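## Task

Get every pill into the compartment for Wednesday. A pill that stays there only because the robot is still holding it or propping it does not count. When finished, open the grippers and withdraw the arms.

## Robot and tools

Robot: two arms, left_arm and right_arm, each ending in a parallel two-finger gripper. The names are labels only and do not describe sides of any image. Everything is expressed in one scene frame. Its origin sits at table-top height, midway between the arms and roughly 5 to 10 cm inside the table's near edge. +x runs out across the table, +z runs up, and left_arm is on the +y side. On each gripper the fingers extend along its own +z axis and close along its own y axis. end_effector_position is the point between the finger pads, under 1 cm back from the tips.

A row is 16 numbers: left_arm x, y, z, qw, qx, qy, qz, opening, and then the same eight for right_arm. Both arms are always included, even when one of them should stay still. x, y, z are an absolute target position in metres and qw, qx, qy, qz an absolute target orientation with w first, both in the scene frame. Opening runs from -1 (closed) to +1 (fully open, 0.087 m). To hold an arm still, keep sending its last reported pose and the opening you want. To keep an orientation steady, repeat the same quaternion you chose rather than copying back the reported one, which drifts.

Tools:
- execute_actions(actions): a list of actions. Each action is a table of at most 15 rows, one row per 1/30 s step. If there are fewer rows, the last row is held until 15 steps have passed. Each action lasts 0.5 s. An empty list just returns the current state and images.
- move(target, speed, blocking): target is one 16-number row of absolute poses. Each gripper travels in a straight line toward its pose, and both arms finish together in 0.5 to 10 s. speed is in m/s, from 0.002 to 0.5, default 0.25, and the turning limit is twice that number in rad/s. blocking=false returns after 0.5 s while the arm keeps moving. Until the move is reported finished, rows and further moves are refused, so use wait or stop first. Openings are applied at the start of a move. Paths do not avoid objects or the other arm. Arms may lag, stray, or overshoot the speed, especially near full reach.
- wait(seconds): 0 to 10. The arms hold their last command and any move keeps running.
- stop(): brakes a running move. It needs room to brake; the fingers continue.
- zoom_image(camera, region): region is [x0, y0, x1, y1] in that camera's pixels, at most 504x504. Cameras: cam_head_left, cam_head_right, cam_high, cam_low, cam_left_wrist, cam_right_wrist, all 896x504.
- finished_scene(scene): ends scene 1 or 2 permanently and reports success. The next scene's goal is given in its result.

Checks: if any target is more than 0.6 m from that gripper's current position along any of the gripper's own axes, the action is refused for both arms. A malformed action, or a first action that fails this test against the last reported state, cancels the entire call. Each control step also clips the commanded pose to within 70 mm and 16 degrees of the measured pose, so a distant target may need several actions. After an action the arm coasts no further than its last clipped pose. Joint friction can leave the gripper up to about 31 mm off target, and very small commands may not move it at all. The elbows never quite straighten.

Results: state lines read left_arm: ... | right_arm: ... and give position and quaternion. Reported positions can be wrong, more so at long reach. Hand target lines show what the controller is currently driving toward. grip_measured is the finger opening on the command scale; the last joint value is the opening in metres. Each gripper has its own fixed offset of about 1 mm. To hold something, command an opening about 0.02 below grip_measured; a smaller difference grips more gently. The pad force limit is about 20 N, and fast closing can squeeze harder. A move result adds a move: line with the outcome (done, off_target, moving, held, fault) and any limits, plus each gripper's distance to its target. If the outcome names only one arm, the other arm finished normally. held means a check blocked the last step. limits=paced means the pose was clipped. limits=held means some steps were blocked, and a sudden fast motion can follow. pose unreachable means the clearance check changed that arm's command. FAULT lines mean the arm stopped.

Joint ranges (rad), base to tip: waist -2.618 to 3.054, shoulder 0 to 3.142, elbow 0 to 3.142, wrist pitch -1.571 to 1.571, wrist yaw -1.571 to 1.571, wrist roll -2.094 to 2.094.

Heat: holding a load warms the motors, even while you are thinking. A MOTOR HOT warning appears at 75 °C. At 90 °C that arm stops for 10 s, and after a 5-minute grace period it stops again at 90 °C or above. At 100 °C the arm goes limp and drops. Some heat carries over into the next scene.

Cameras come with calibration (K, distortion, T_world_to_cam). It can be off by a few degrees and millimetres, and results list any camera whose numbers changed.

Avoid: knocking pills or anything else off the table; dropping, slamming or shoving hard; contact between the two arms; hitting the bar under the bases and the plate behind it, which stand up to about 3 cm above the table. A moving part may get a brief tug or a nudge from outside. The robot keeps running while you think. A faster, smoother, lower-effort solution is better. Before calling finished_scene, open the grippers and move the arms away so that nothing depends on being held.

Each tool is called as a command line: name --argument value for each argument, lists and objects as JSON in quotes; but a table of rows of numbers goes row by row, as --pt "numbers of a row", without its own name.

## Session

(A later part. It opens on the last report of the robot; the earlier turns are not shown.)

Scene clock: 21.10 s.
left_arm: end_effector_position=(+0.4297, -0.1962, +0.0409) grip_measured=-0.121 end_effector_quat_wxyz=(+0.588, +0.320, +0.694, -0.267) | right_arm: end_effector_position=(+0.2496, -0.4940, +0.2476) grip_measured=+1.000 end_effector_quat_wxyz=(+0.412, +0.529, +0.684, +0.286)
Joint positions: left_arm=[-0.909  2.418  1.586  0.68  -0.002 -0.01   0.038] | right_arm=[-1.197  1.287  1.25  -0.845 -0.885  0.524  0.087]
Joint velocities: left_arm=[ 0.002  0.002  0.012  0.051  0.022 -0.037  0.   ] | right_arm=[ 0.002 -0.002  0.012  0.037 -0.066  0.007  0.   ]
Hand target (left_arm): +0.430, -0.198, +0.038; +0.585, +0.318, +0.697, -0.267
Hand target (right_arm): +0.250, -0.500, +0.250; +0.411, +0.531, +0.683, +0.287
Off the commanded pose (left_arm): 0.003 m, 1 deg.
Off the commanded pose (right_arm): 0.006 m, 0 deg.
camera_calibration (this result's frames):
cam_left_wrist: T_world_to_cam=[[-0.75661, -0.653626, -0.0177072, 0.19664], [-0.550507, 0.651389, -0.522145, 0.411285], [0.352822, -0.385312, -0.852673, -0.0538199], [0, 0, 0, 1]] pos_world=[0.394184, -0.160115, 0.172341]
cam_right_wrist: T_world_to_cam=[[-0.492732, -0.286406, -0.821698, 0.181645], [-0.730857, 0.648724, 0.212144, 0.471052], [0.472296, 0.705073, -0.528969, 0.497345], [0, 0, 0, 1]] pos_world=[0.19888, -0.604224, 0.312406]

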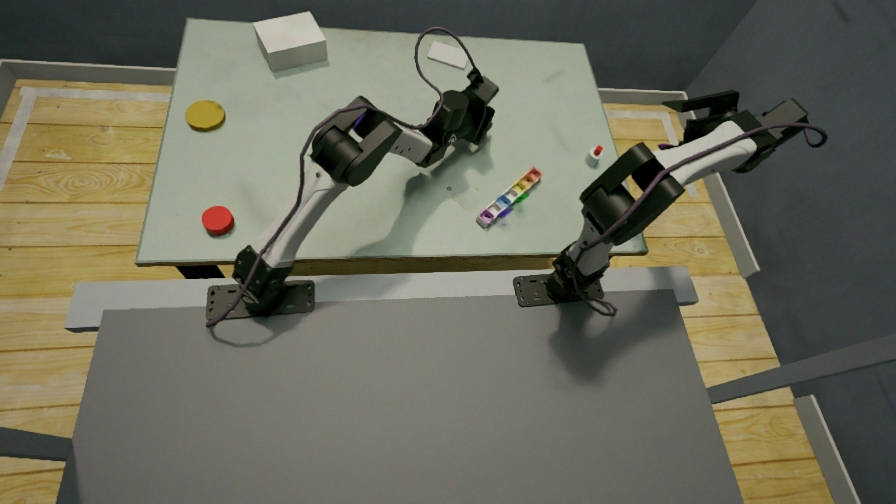

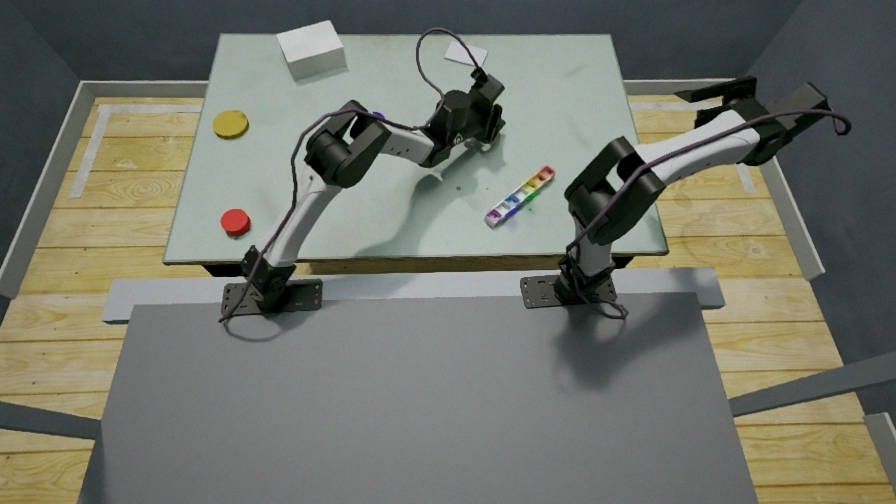

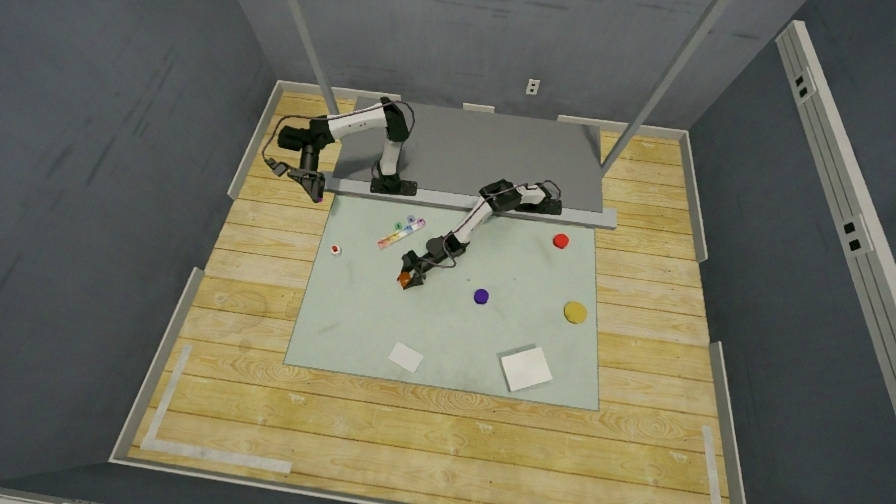

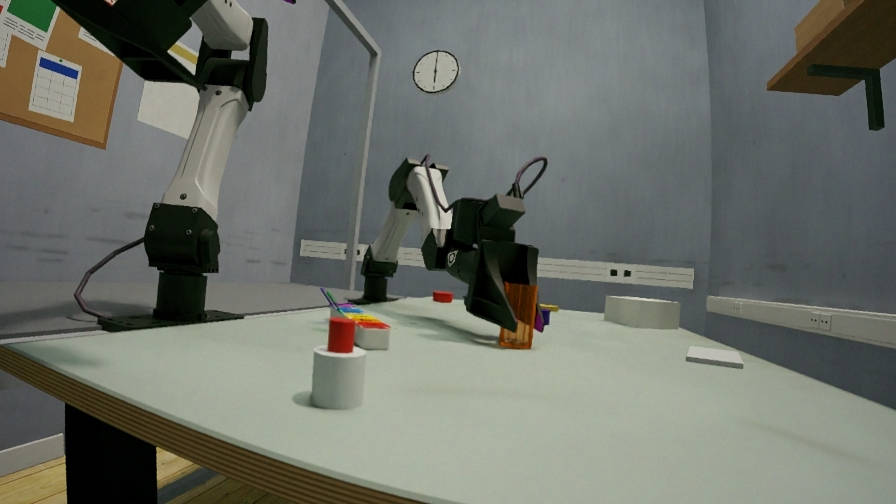

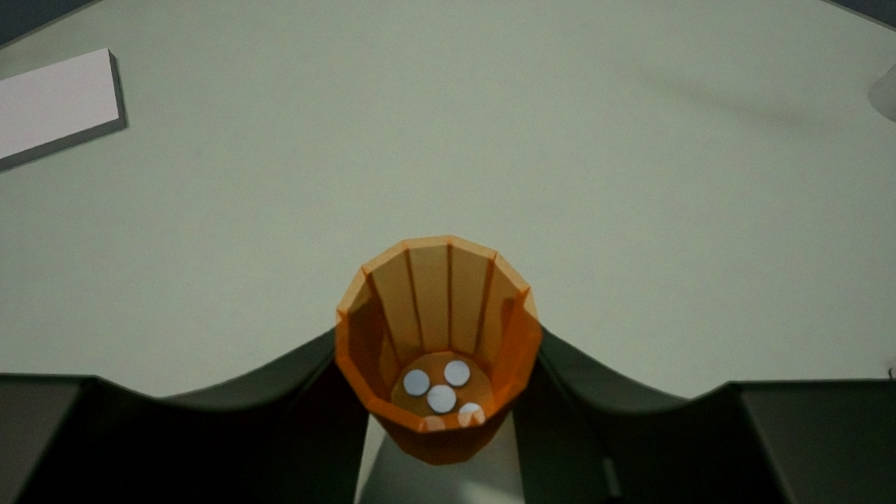

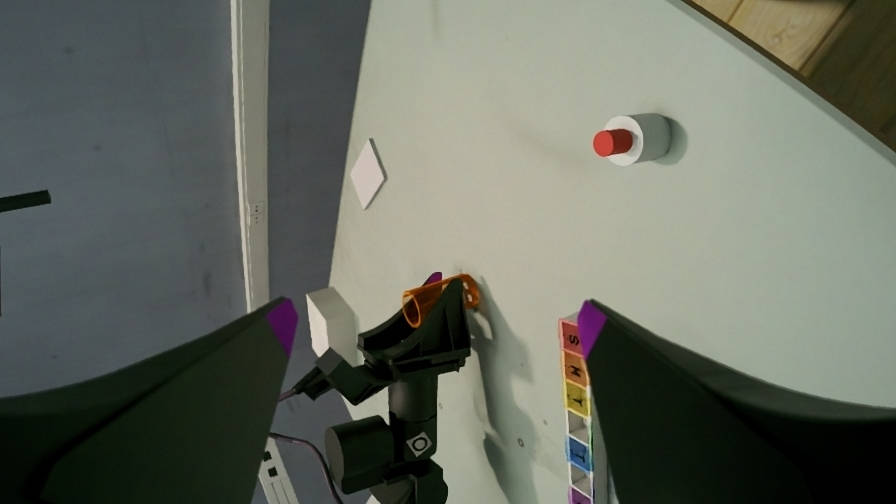

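move --target '[0.4,-0.18,0.11,0.585,0.318,0.697,-0.267,-0.15,0.25,-0.5,0.25,0.411,0.531,0.683,0.287,1]' --speed 0.1

move --target '[0.26,-0.21,0.08,0.213,0.896,0.385,0.035,-0.15,0.25,-0.5,0.25,0.411,0.531,0.683,0.287,1]' --speed 0.15

zoom_image --camera "cam_low" --region '[260, 180, 500, 370]'

Scene clock: 25.63 s.
left_arm: end_effector_position=(+0.4055, -0.1803, +0.1113) grip_measured=-0.121 end_effector_quat_wxyz=(+0.591, +0.319, +0.691, -0.268) | right_arm: end_effector_position=(+0.2496, -0.4940, +0.2476) grip_measured=+1.000 end_effector_quat_wxyz=(+0.412, +0.529, +0.684, +0.286)
Joint positions: left_arm=[-0.924  2.186  1.479  0.564 -0.016 -0.012  0.038] | right_arm=[-1.197  1.287  1.25  -0.845 -0.885  0.524  0.087]
Joint velocities: left_arm=[-0.012 -0.012 -0.017 -0.037 -0.007  0.051  0.001] | right_arm=[ 0.007  0.002 -0.012  0.037 -0.081 -0.007  0.   ]
Hand target (left_arm): +0.400, -0.179, +0.109; +0.585, +0.318, +0.697, -0.267
Hand target (right_arm): +0.250, -0.500, +0.250; +0.411, +0.531, +0.683, +0.287
Off the commanded pose (left_arm): 0.006 m, 1 deg.
Off the commanded pose (right_arm): 0.006 m, 0 deg.
move: done
camera_calibration (this result's frames):
cam_left_wrist: T_world_to_cam=[[-0.756973, -0.653216, -0.0173482, 0.190177], [-0.547176, 0.648155, -0.529616, 0.423275], [0.357198, -0.391412, -0.84806, 0.017487], [0, 0, 0, 1]] pos_world=[0.369318, -0.143277, 0.242302]
cam_right_wrist: T_world_to_cam=[[-0.492732, -0.286406, -0.821698, 0.181645], [-0.730857, 0.648724, 0.212144, 0.471052], [0.472296, 0.705073, -0.528969, 0.497345], [0, 0, 0, 1]] pos_world=[0.19888, -0.604224, 0.312406]

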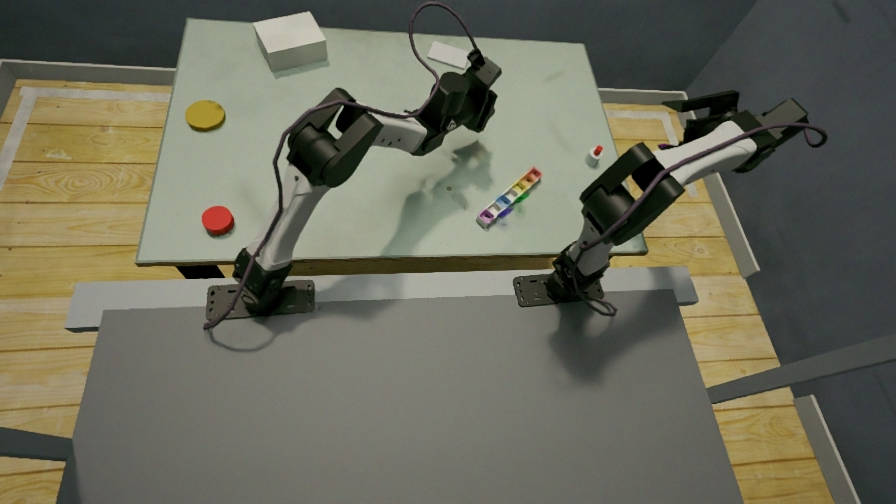

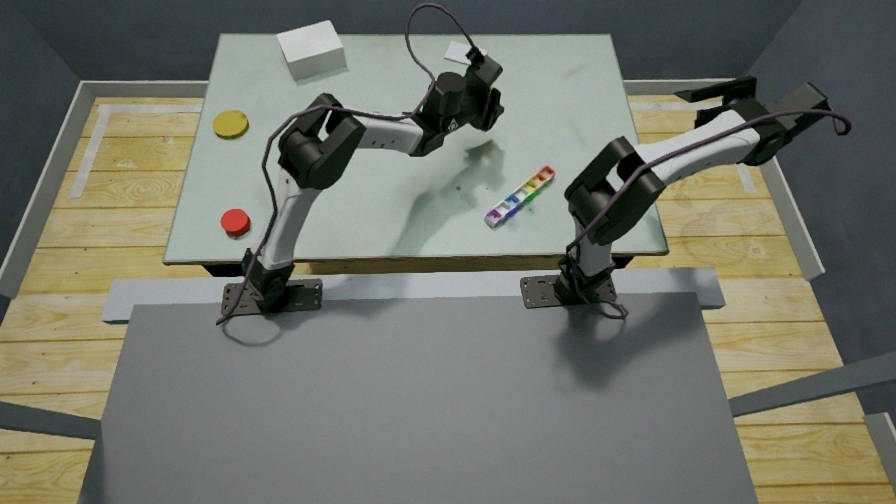

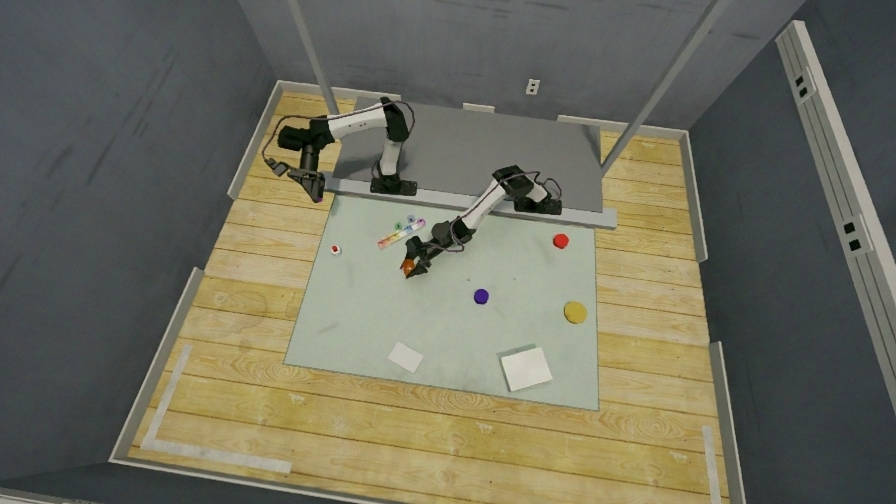

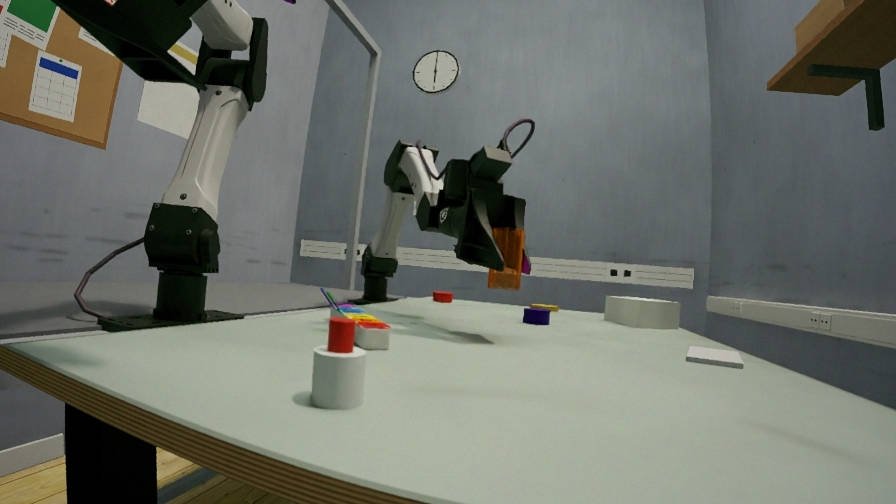

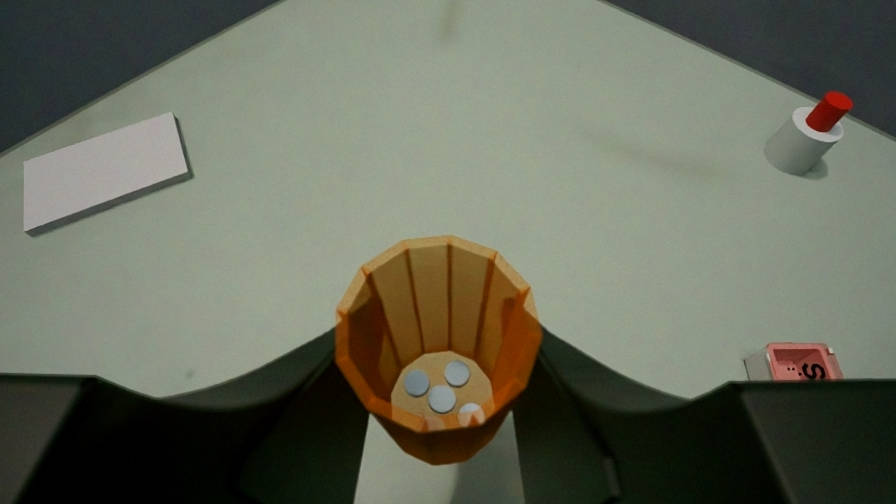

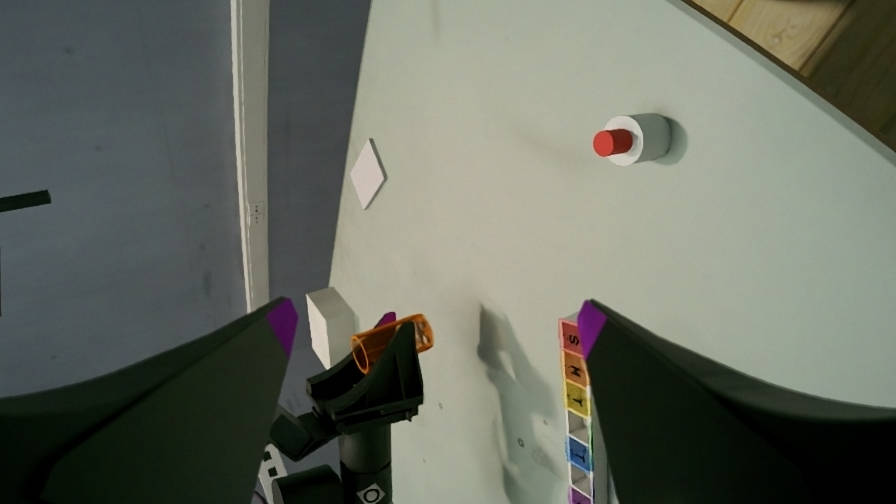

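Scene clock: 31.90 s.
left_arm: end_effector_position=(+0.2632, -0.2093, +0.0834) grip_measured=-0.121 end_effector_quat_wxyz=(+0.227, +0.895, +0.383, +0.028) | right_arm: end_effector_position=(+0.2496, -0.4940, +0.2476) grip_measured=+1.000 end_effector_quat_wxyz=(+0.412, +0.529, +0.684, +0.286)
Joint positions: left_arm=[-1.222  2.616  2.753 -1.23  -0.049  1.168  0.038] | right_arm=[-1.197  1.287  1.25  -0.845 -0.885  0.524  0.087]
Joint velocities: left_arm=[-0.017  0.056  0.11  -0.051 -0.037  0.022  0.001] | right_arm=[ 0.012  0.012 -0.002 -0.037 -0.051 -0.037  0.   ]
Hand target (left_arm): +0.260, -0.207, +0.083; +0.219, +0.899, +0.378, +0.033
Hand target (right_arm): +0.250, -0.500, +0.250; +0.411, +0.531, +0.683, +0.287
Off the commanded pose (left_arm): 0.005 m, 2 deg.
Off the commanded pose (right_arm): 0.006 m, 0 deg.
move: done
camera_calibration (this result's frames):
cam_left_wrist: T_world_to_cam=[[-0.66429, 0.610528, -0.431248, 0.337752], [0.29871, 0.745698, 0.595573, 0.0533398], [0.685195, 0.266815, -0.67773, 0.0705472], [0, 0, 0, 1]] pos_world=[0.160094, -0.264806, 0.161699]
cam_right_wrist: T_world_to_cam=[[-0.492732, -0.286406, -0.821698, 0.181645], [-0.730857, 0.648724, 0.212144, 0.471052], [0.472296, 0.705073, -0.528969, 0.497345], [0, 0, 0, 1]] pos_world=[0.19888, -0.604224, 0.312406]

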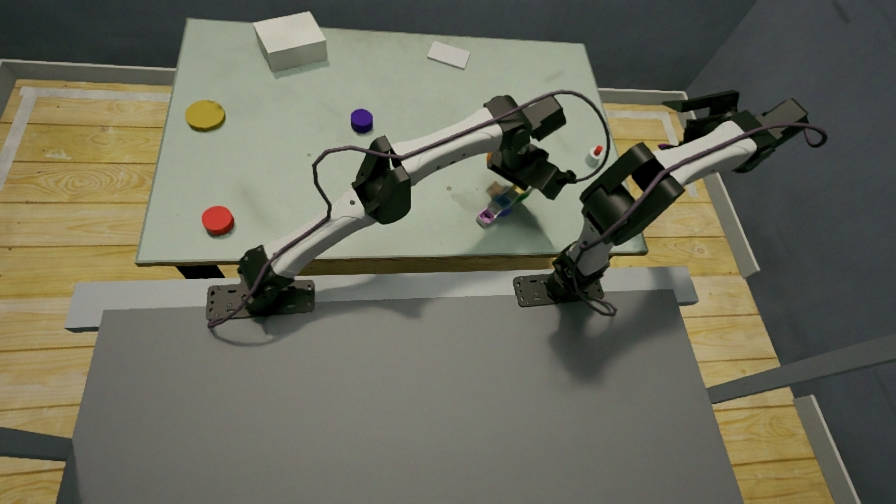

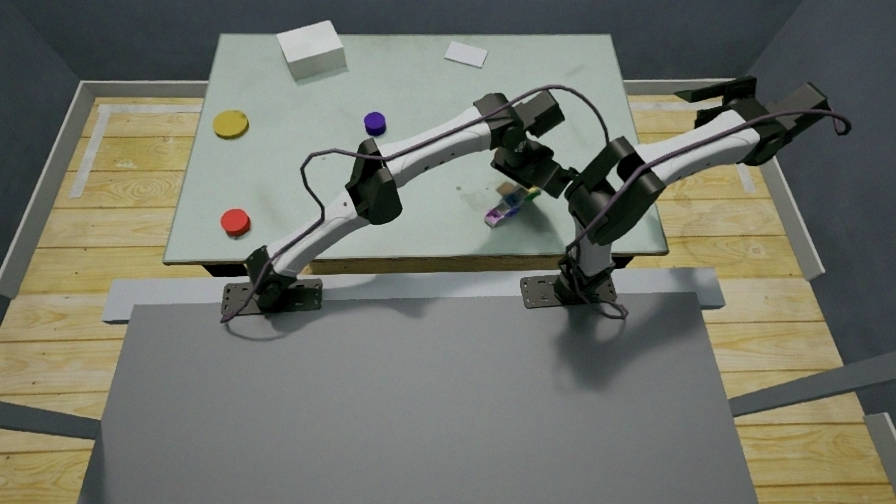

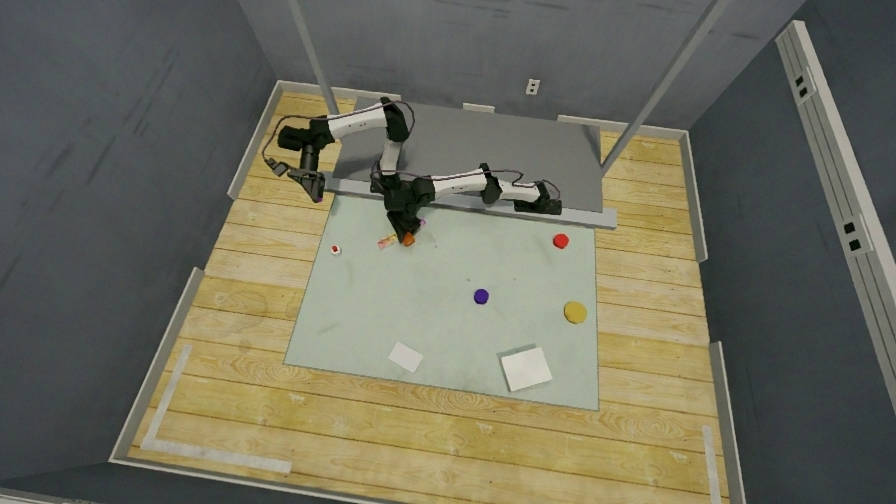

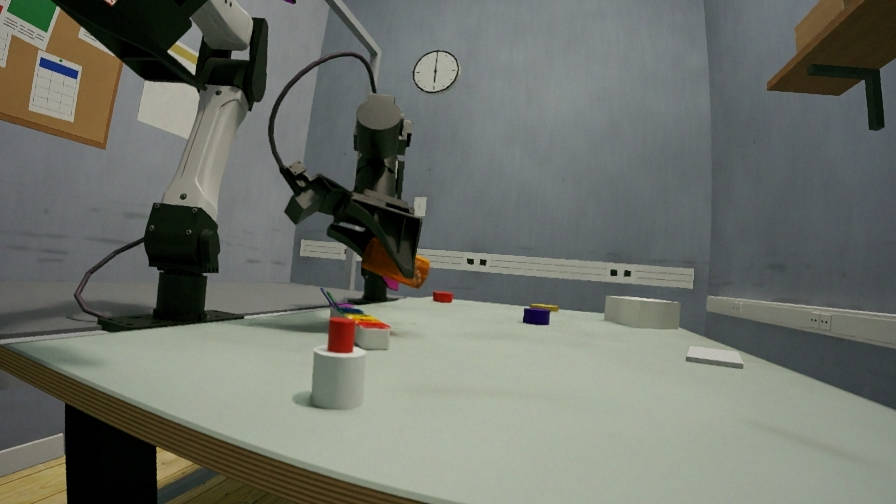

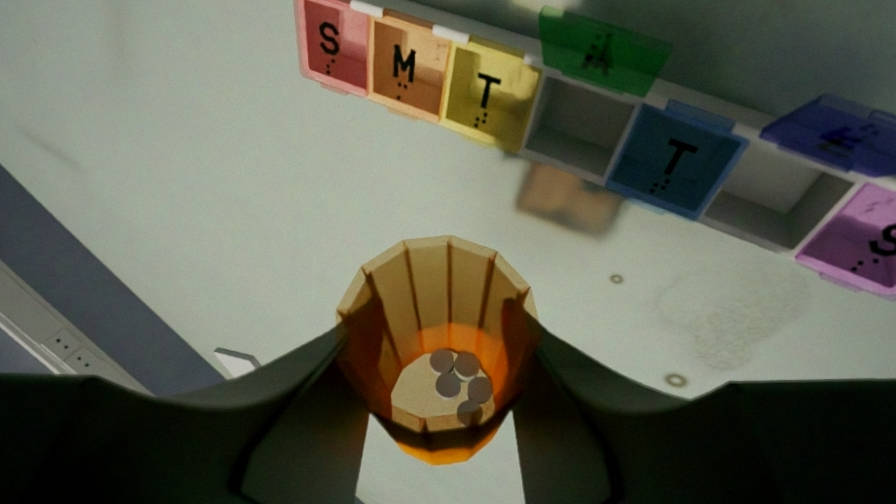

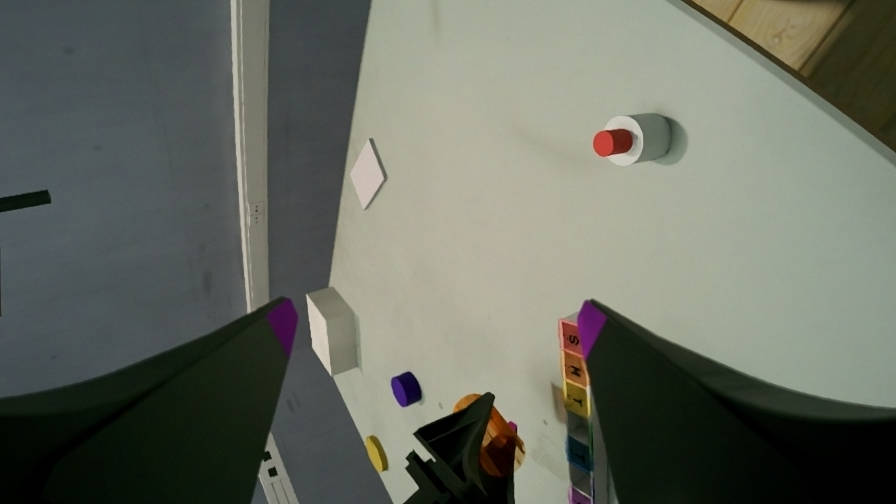

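Region (260, 180, 500, 370) of cam_low's 896x504 image, scaled by 2.100, with more detail than that image has; it fills the top 399 rows of this view, and the rest is white.

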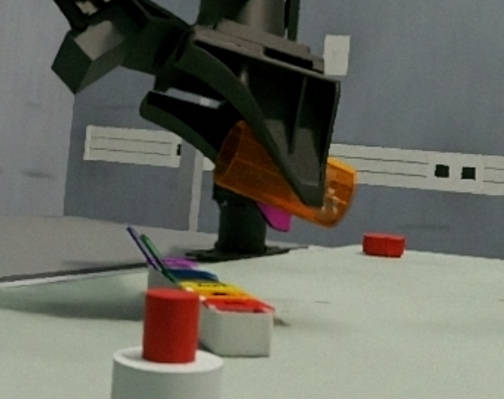

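move --target '[0.268,-0.22,0.055,0.204,0.954,0.196,0.079,-0.15,0.25,-0.5,0.25,0.411,0.531,0.683,0.287,1]' --speed 0.07

zoom_image --camera "cam_low" --region '[260, 180, 500, 370]'

Scene clock: 38.30 s.
left_arm: end_effector_position=(+0.2714, -0.2139, +0.0441) grip_measured=-0.122 end_effector_quat_wxyz=(+0.190, +0.957, +0.207, +0.072) | right_arm: end_effector_position=(+0.2496, -0.4940, +0.2476) grip_measured=+1.000 end_effector_quat_wxyz=(+0.412, +0.529, +0.684, +0.286)
Joint positions: left_arm=[-1.222  2.562  2.48  -1.066 -0.062  1.552  0.038] | right_arm=[-1.197  1.287  1.25  -0.845 -0.885  0.524  0.087]
Joint velocities: left_arm=[-0.002 -0.017 -0.012  0.081  0.022  0.007  0.   ] | right_arm=[-0.012 -0.007 -0.007 -0.11   0.037 -0.066  0.   ]
Hand target (left_arm): +0.268, -0.220, +0.055; +0.204, +0.956, +0.197, +0.079
Hand target (right_arm): +0.250, -0.500, +0.250; +0.411, +0.531, +0.683, +0.287
Off the commanded pose (left_arm): 0.013 m, 2 deg.
Off the commanded pose (right_arm): 0.006 m, 0 deg.
move: off_target (left_arm)
camera_calibration (this result's frames):
cam_left_wrist: T_world_to_cam=[[-0.358189, 0.8465, -0.393875, 0.294695], [0.434027, 0.524481, 0.732489, -0.0123374], [0.826632, 0.0914173, -0.555267, -0.0418356], [0, 0, 0, 1]] pos_world=[0.145494, -0.239164, 0.10188]
cam_right_wrist: T_world_to_cam=[[-0.492732, -0.286406, -0.821698, 0.181645], [-0.730857, 0.648724, 0.212144, 0.471052], [0.472296, 0.705073, -0.528969, 0.497345], [0, 0, 0, 1]] pos_world=[0.19888, -0.604224, 0.312406]

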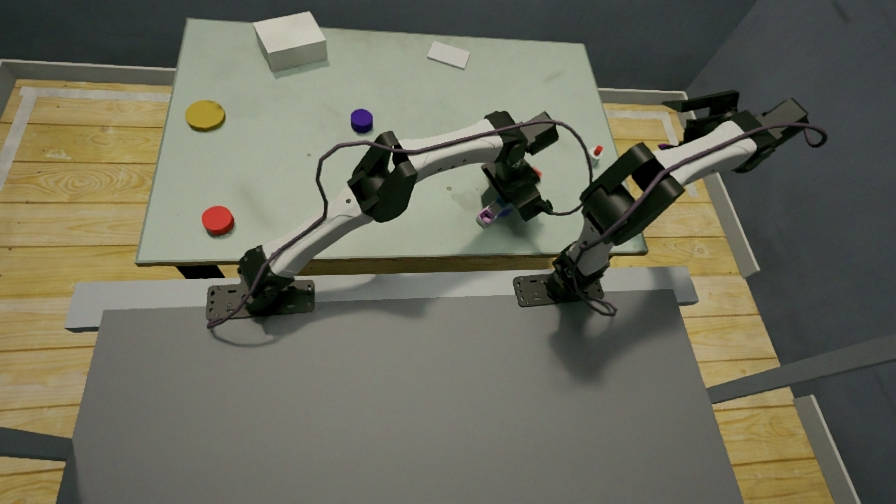

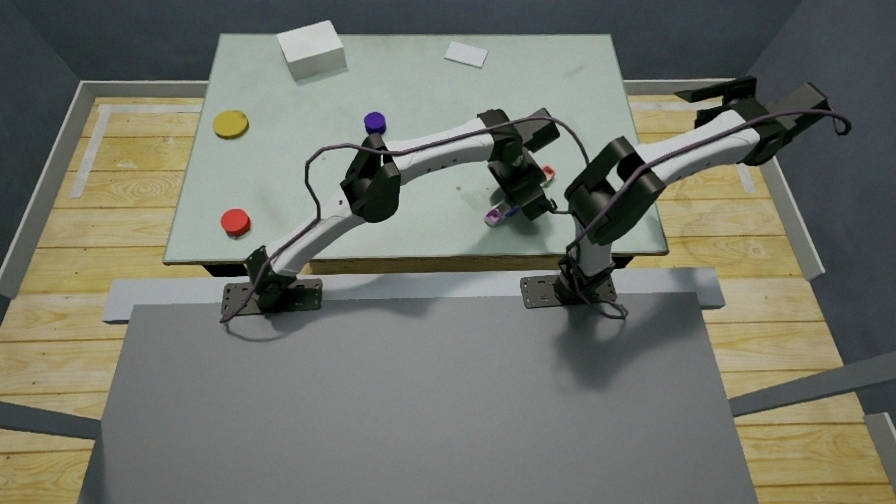

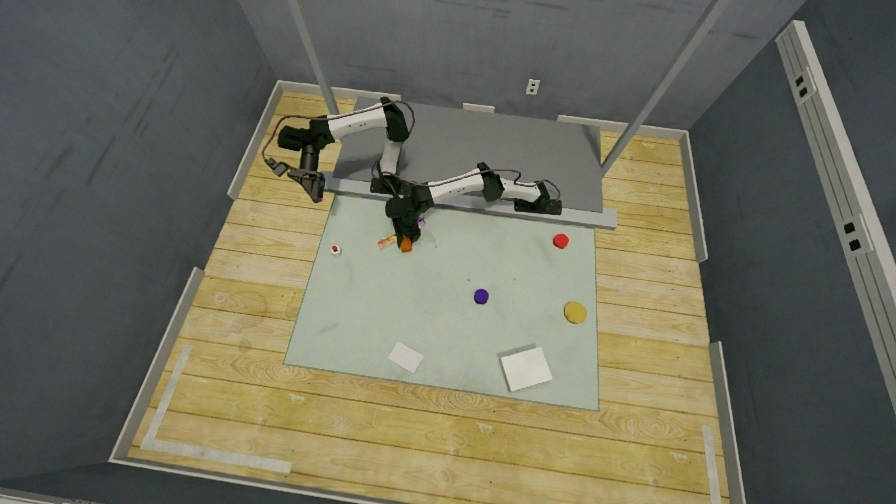

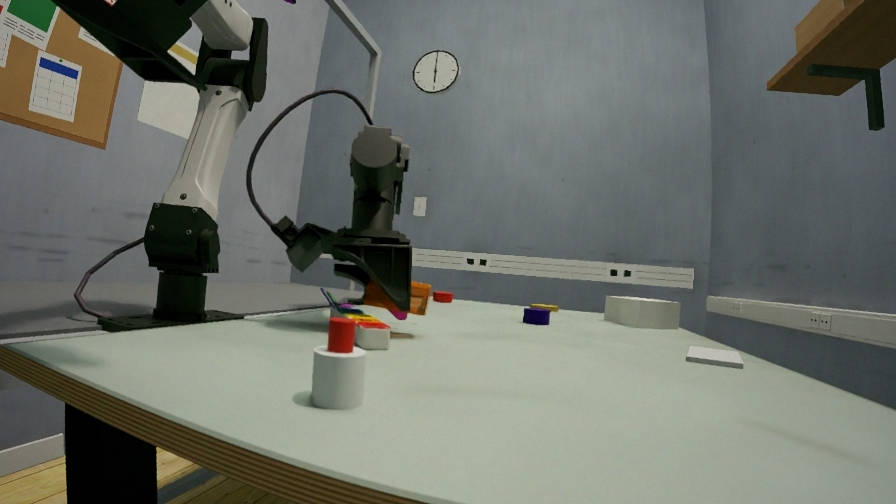

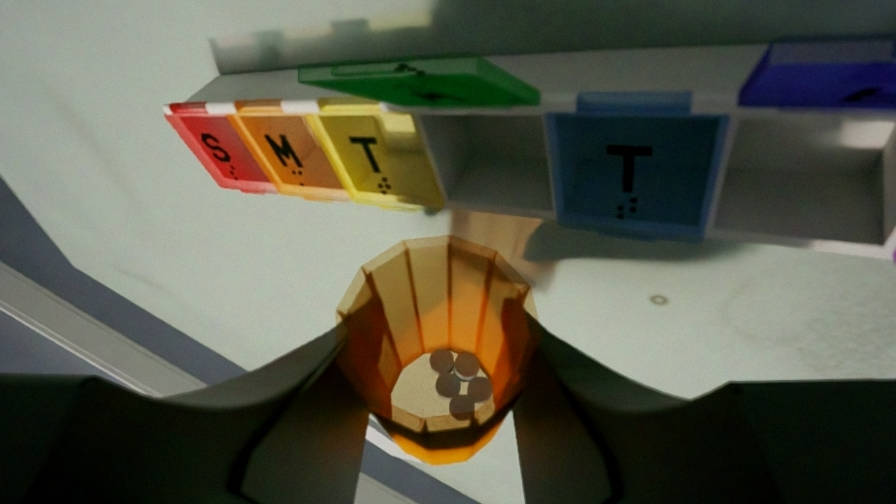

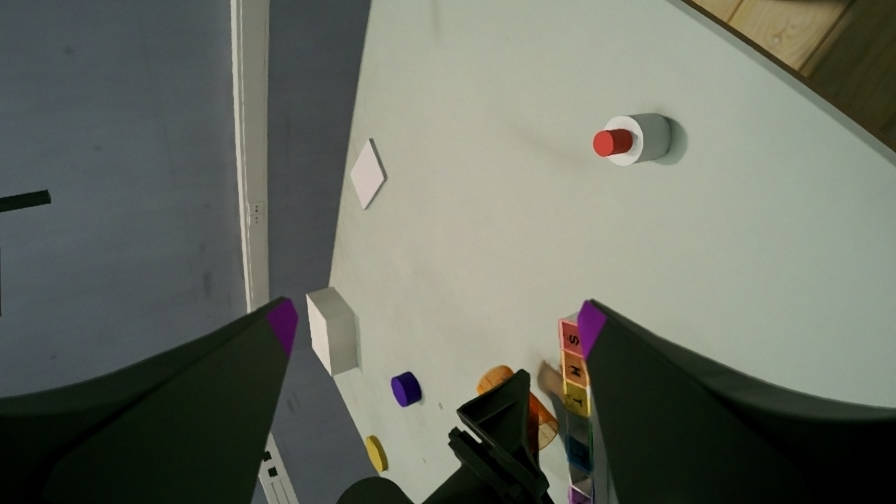

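Region (260, 180, 500, 370) of cam_low's 896x504 image, scaled by 2.100, with more detail than that image has; it fills the top 399 rows of this view, and the rest is white.

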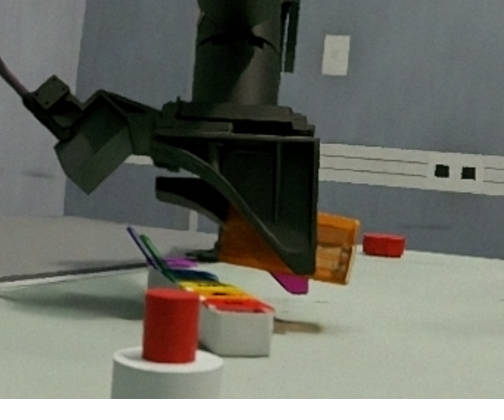

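move --target '[0.267,-0.229,0.056,0.189,0.949,0.173,0.179,-0.15,0.25,-0.5,0.25,0.411,0.531,0.683,0.287,1]' --speed 0.04

zoom_image --camera "cam_low" --region '[260, 180, 500, 370]'

Scene clock: 42.70 s.
left_arm: end_effector_position=(+0.2670, -0.2202, +0.0533) grip_measured=-0.122 end_effector_quat_wxyz=(+0.176, +0.953, +0.179, +0.171) | right_arm: end_effector_position=(+0.2496, -0.4940, +0.2476) grip_measured=+1.000 end_effector_quat_wxyz=(+0.412, +0.529, +0.684, +0.286)
Joint positions: left_arm=[-1.293  2.574  2.479 -1.044 -0.278  1.582  0.038] | right_arm=[-1.197  1.287  1.25  -0.845 -0.885  0.524  0.087]
Joint velocities: left_arm=[-0.017 -0.012 -0.002  0.007 -0.095 -0.037 -0.001] | right_arm=[ 0.007  0.002 -0.007  0.037 -0.066  0.007  0.   ]
Hand target (left_arm): +0.267, -0.229, +0.056; +0.188, +0.950, +0.173, +0.179
Hand target (right_arm): +0.250, -0.500, +0.250; +0.411, +0.531, +0.683, +0.287
Off the commanded pose (left_arm): 0.009 m, 2 deg.
Off the commanded pose (right_arm): 0.006 m, 0 deg.
move: done
camera_calibration (this result's frames):
cam_left_wrist: T_world_to_cam=[[-0.268984, 0.878189, -0.395514, 0.285352], [0.285171, 0.464853, 0.838206, 0.00706811], [0.919959, 0.112675, -0.375473, -0.0622952], [0, 0, 0, 1]] pos_world=[0.132049, -0.24686, 0.0835463]
cam_right_wrist: T_world_to_cam=[[-0.492732, -0.286406, -0.821698, 0.181645], [-0.730857, 0.648724, 0.212144, 0.471052], [0.472296, 0.705073, -0.528969, 0.497345], [0, 0, 0, 1]] pos_world=[0.19888, -0.604224, 0.312406]

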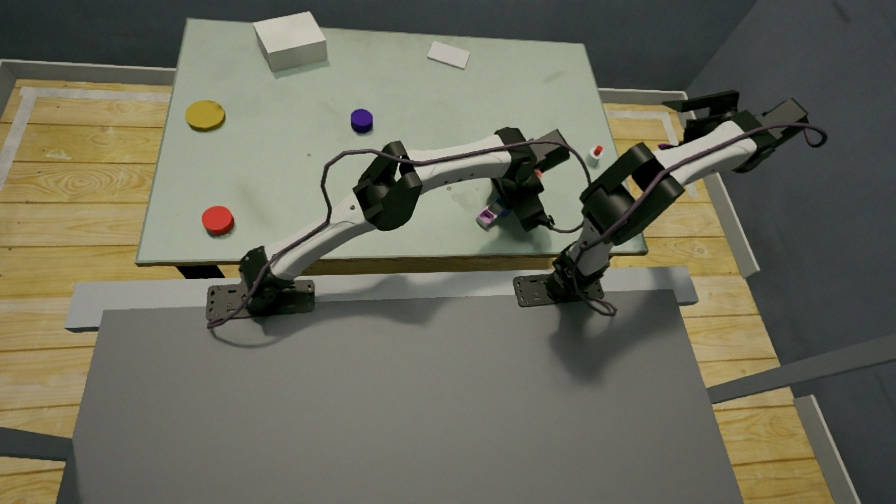

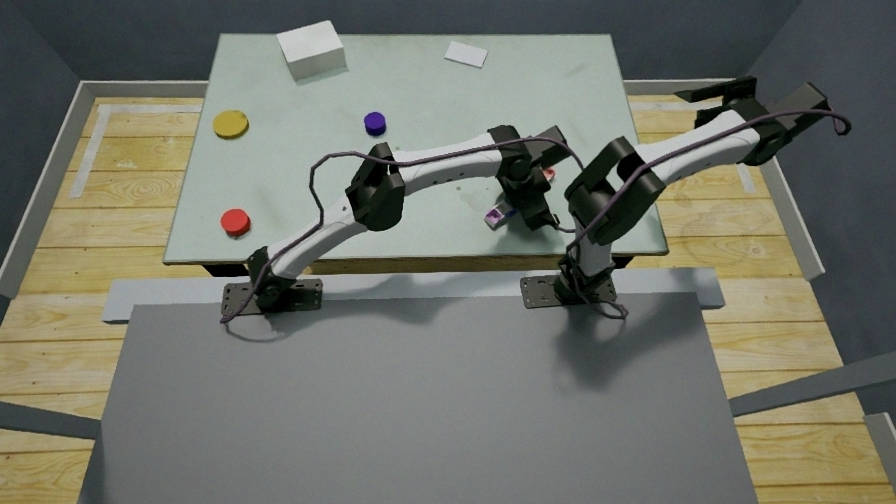

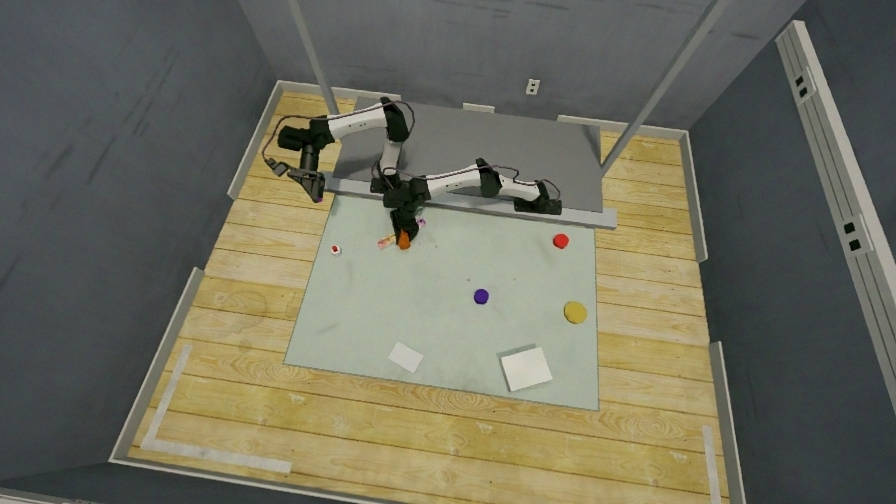

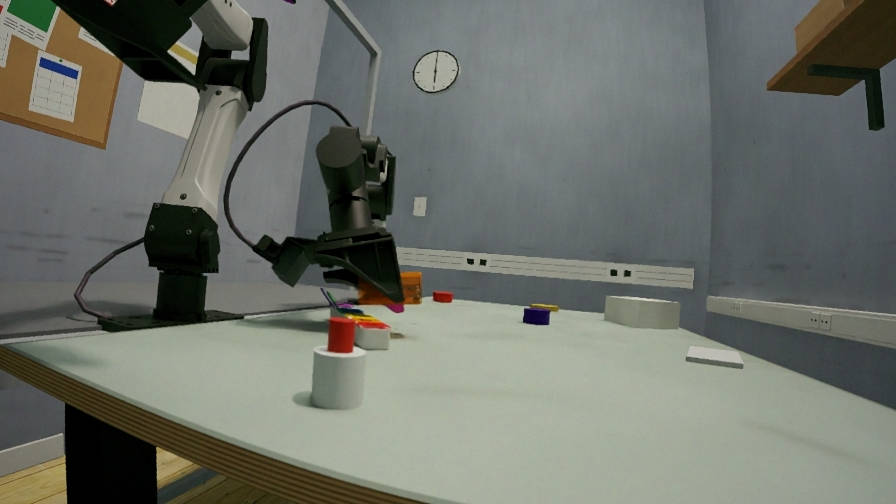

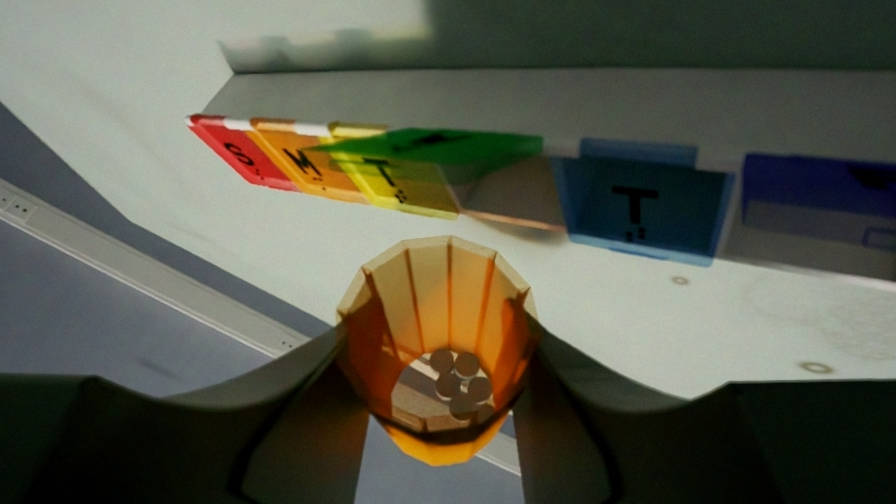

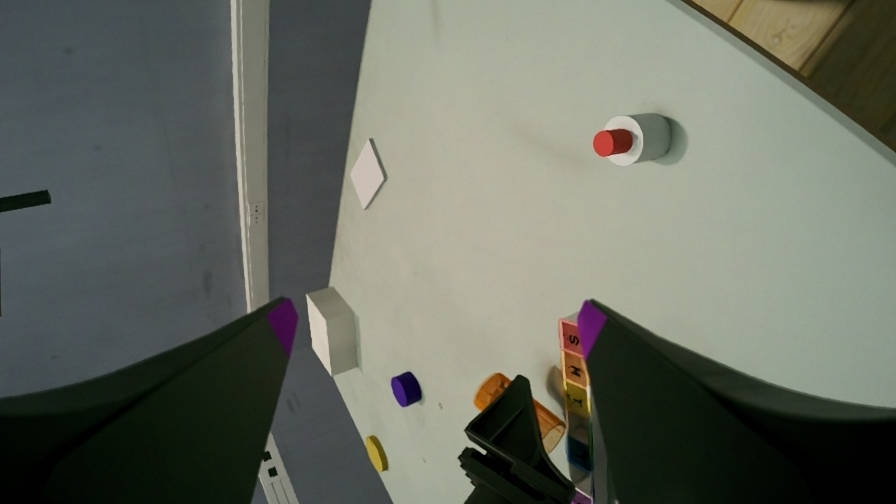

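Region (260, 180, 500, 370) of cam_low's 896x504 image, scaled by 2.100, with more detail than that image has; it fills the top 399 rows of this view, and the rest is white.

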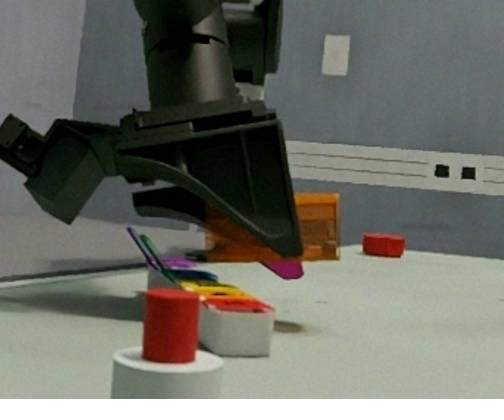

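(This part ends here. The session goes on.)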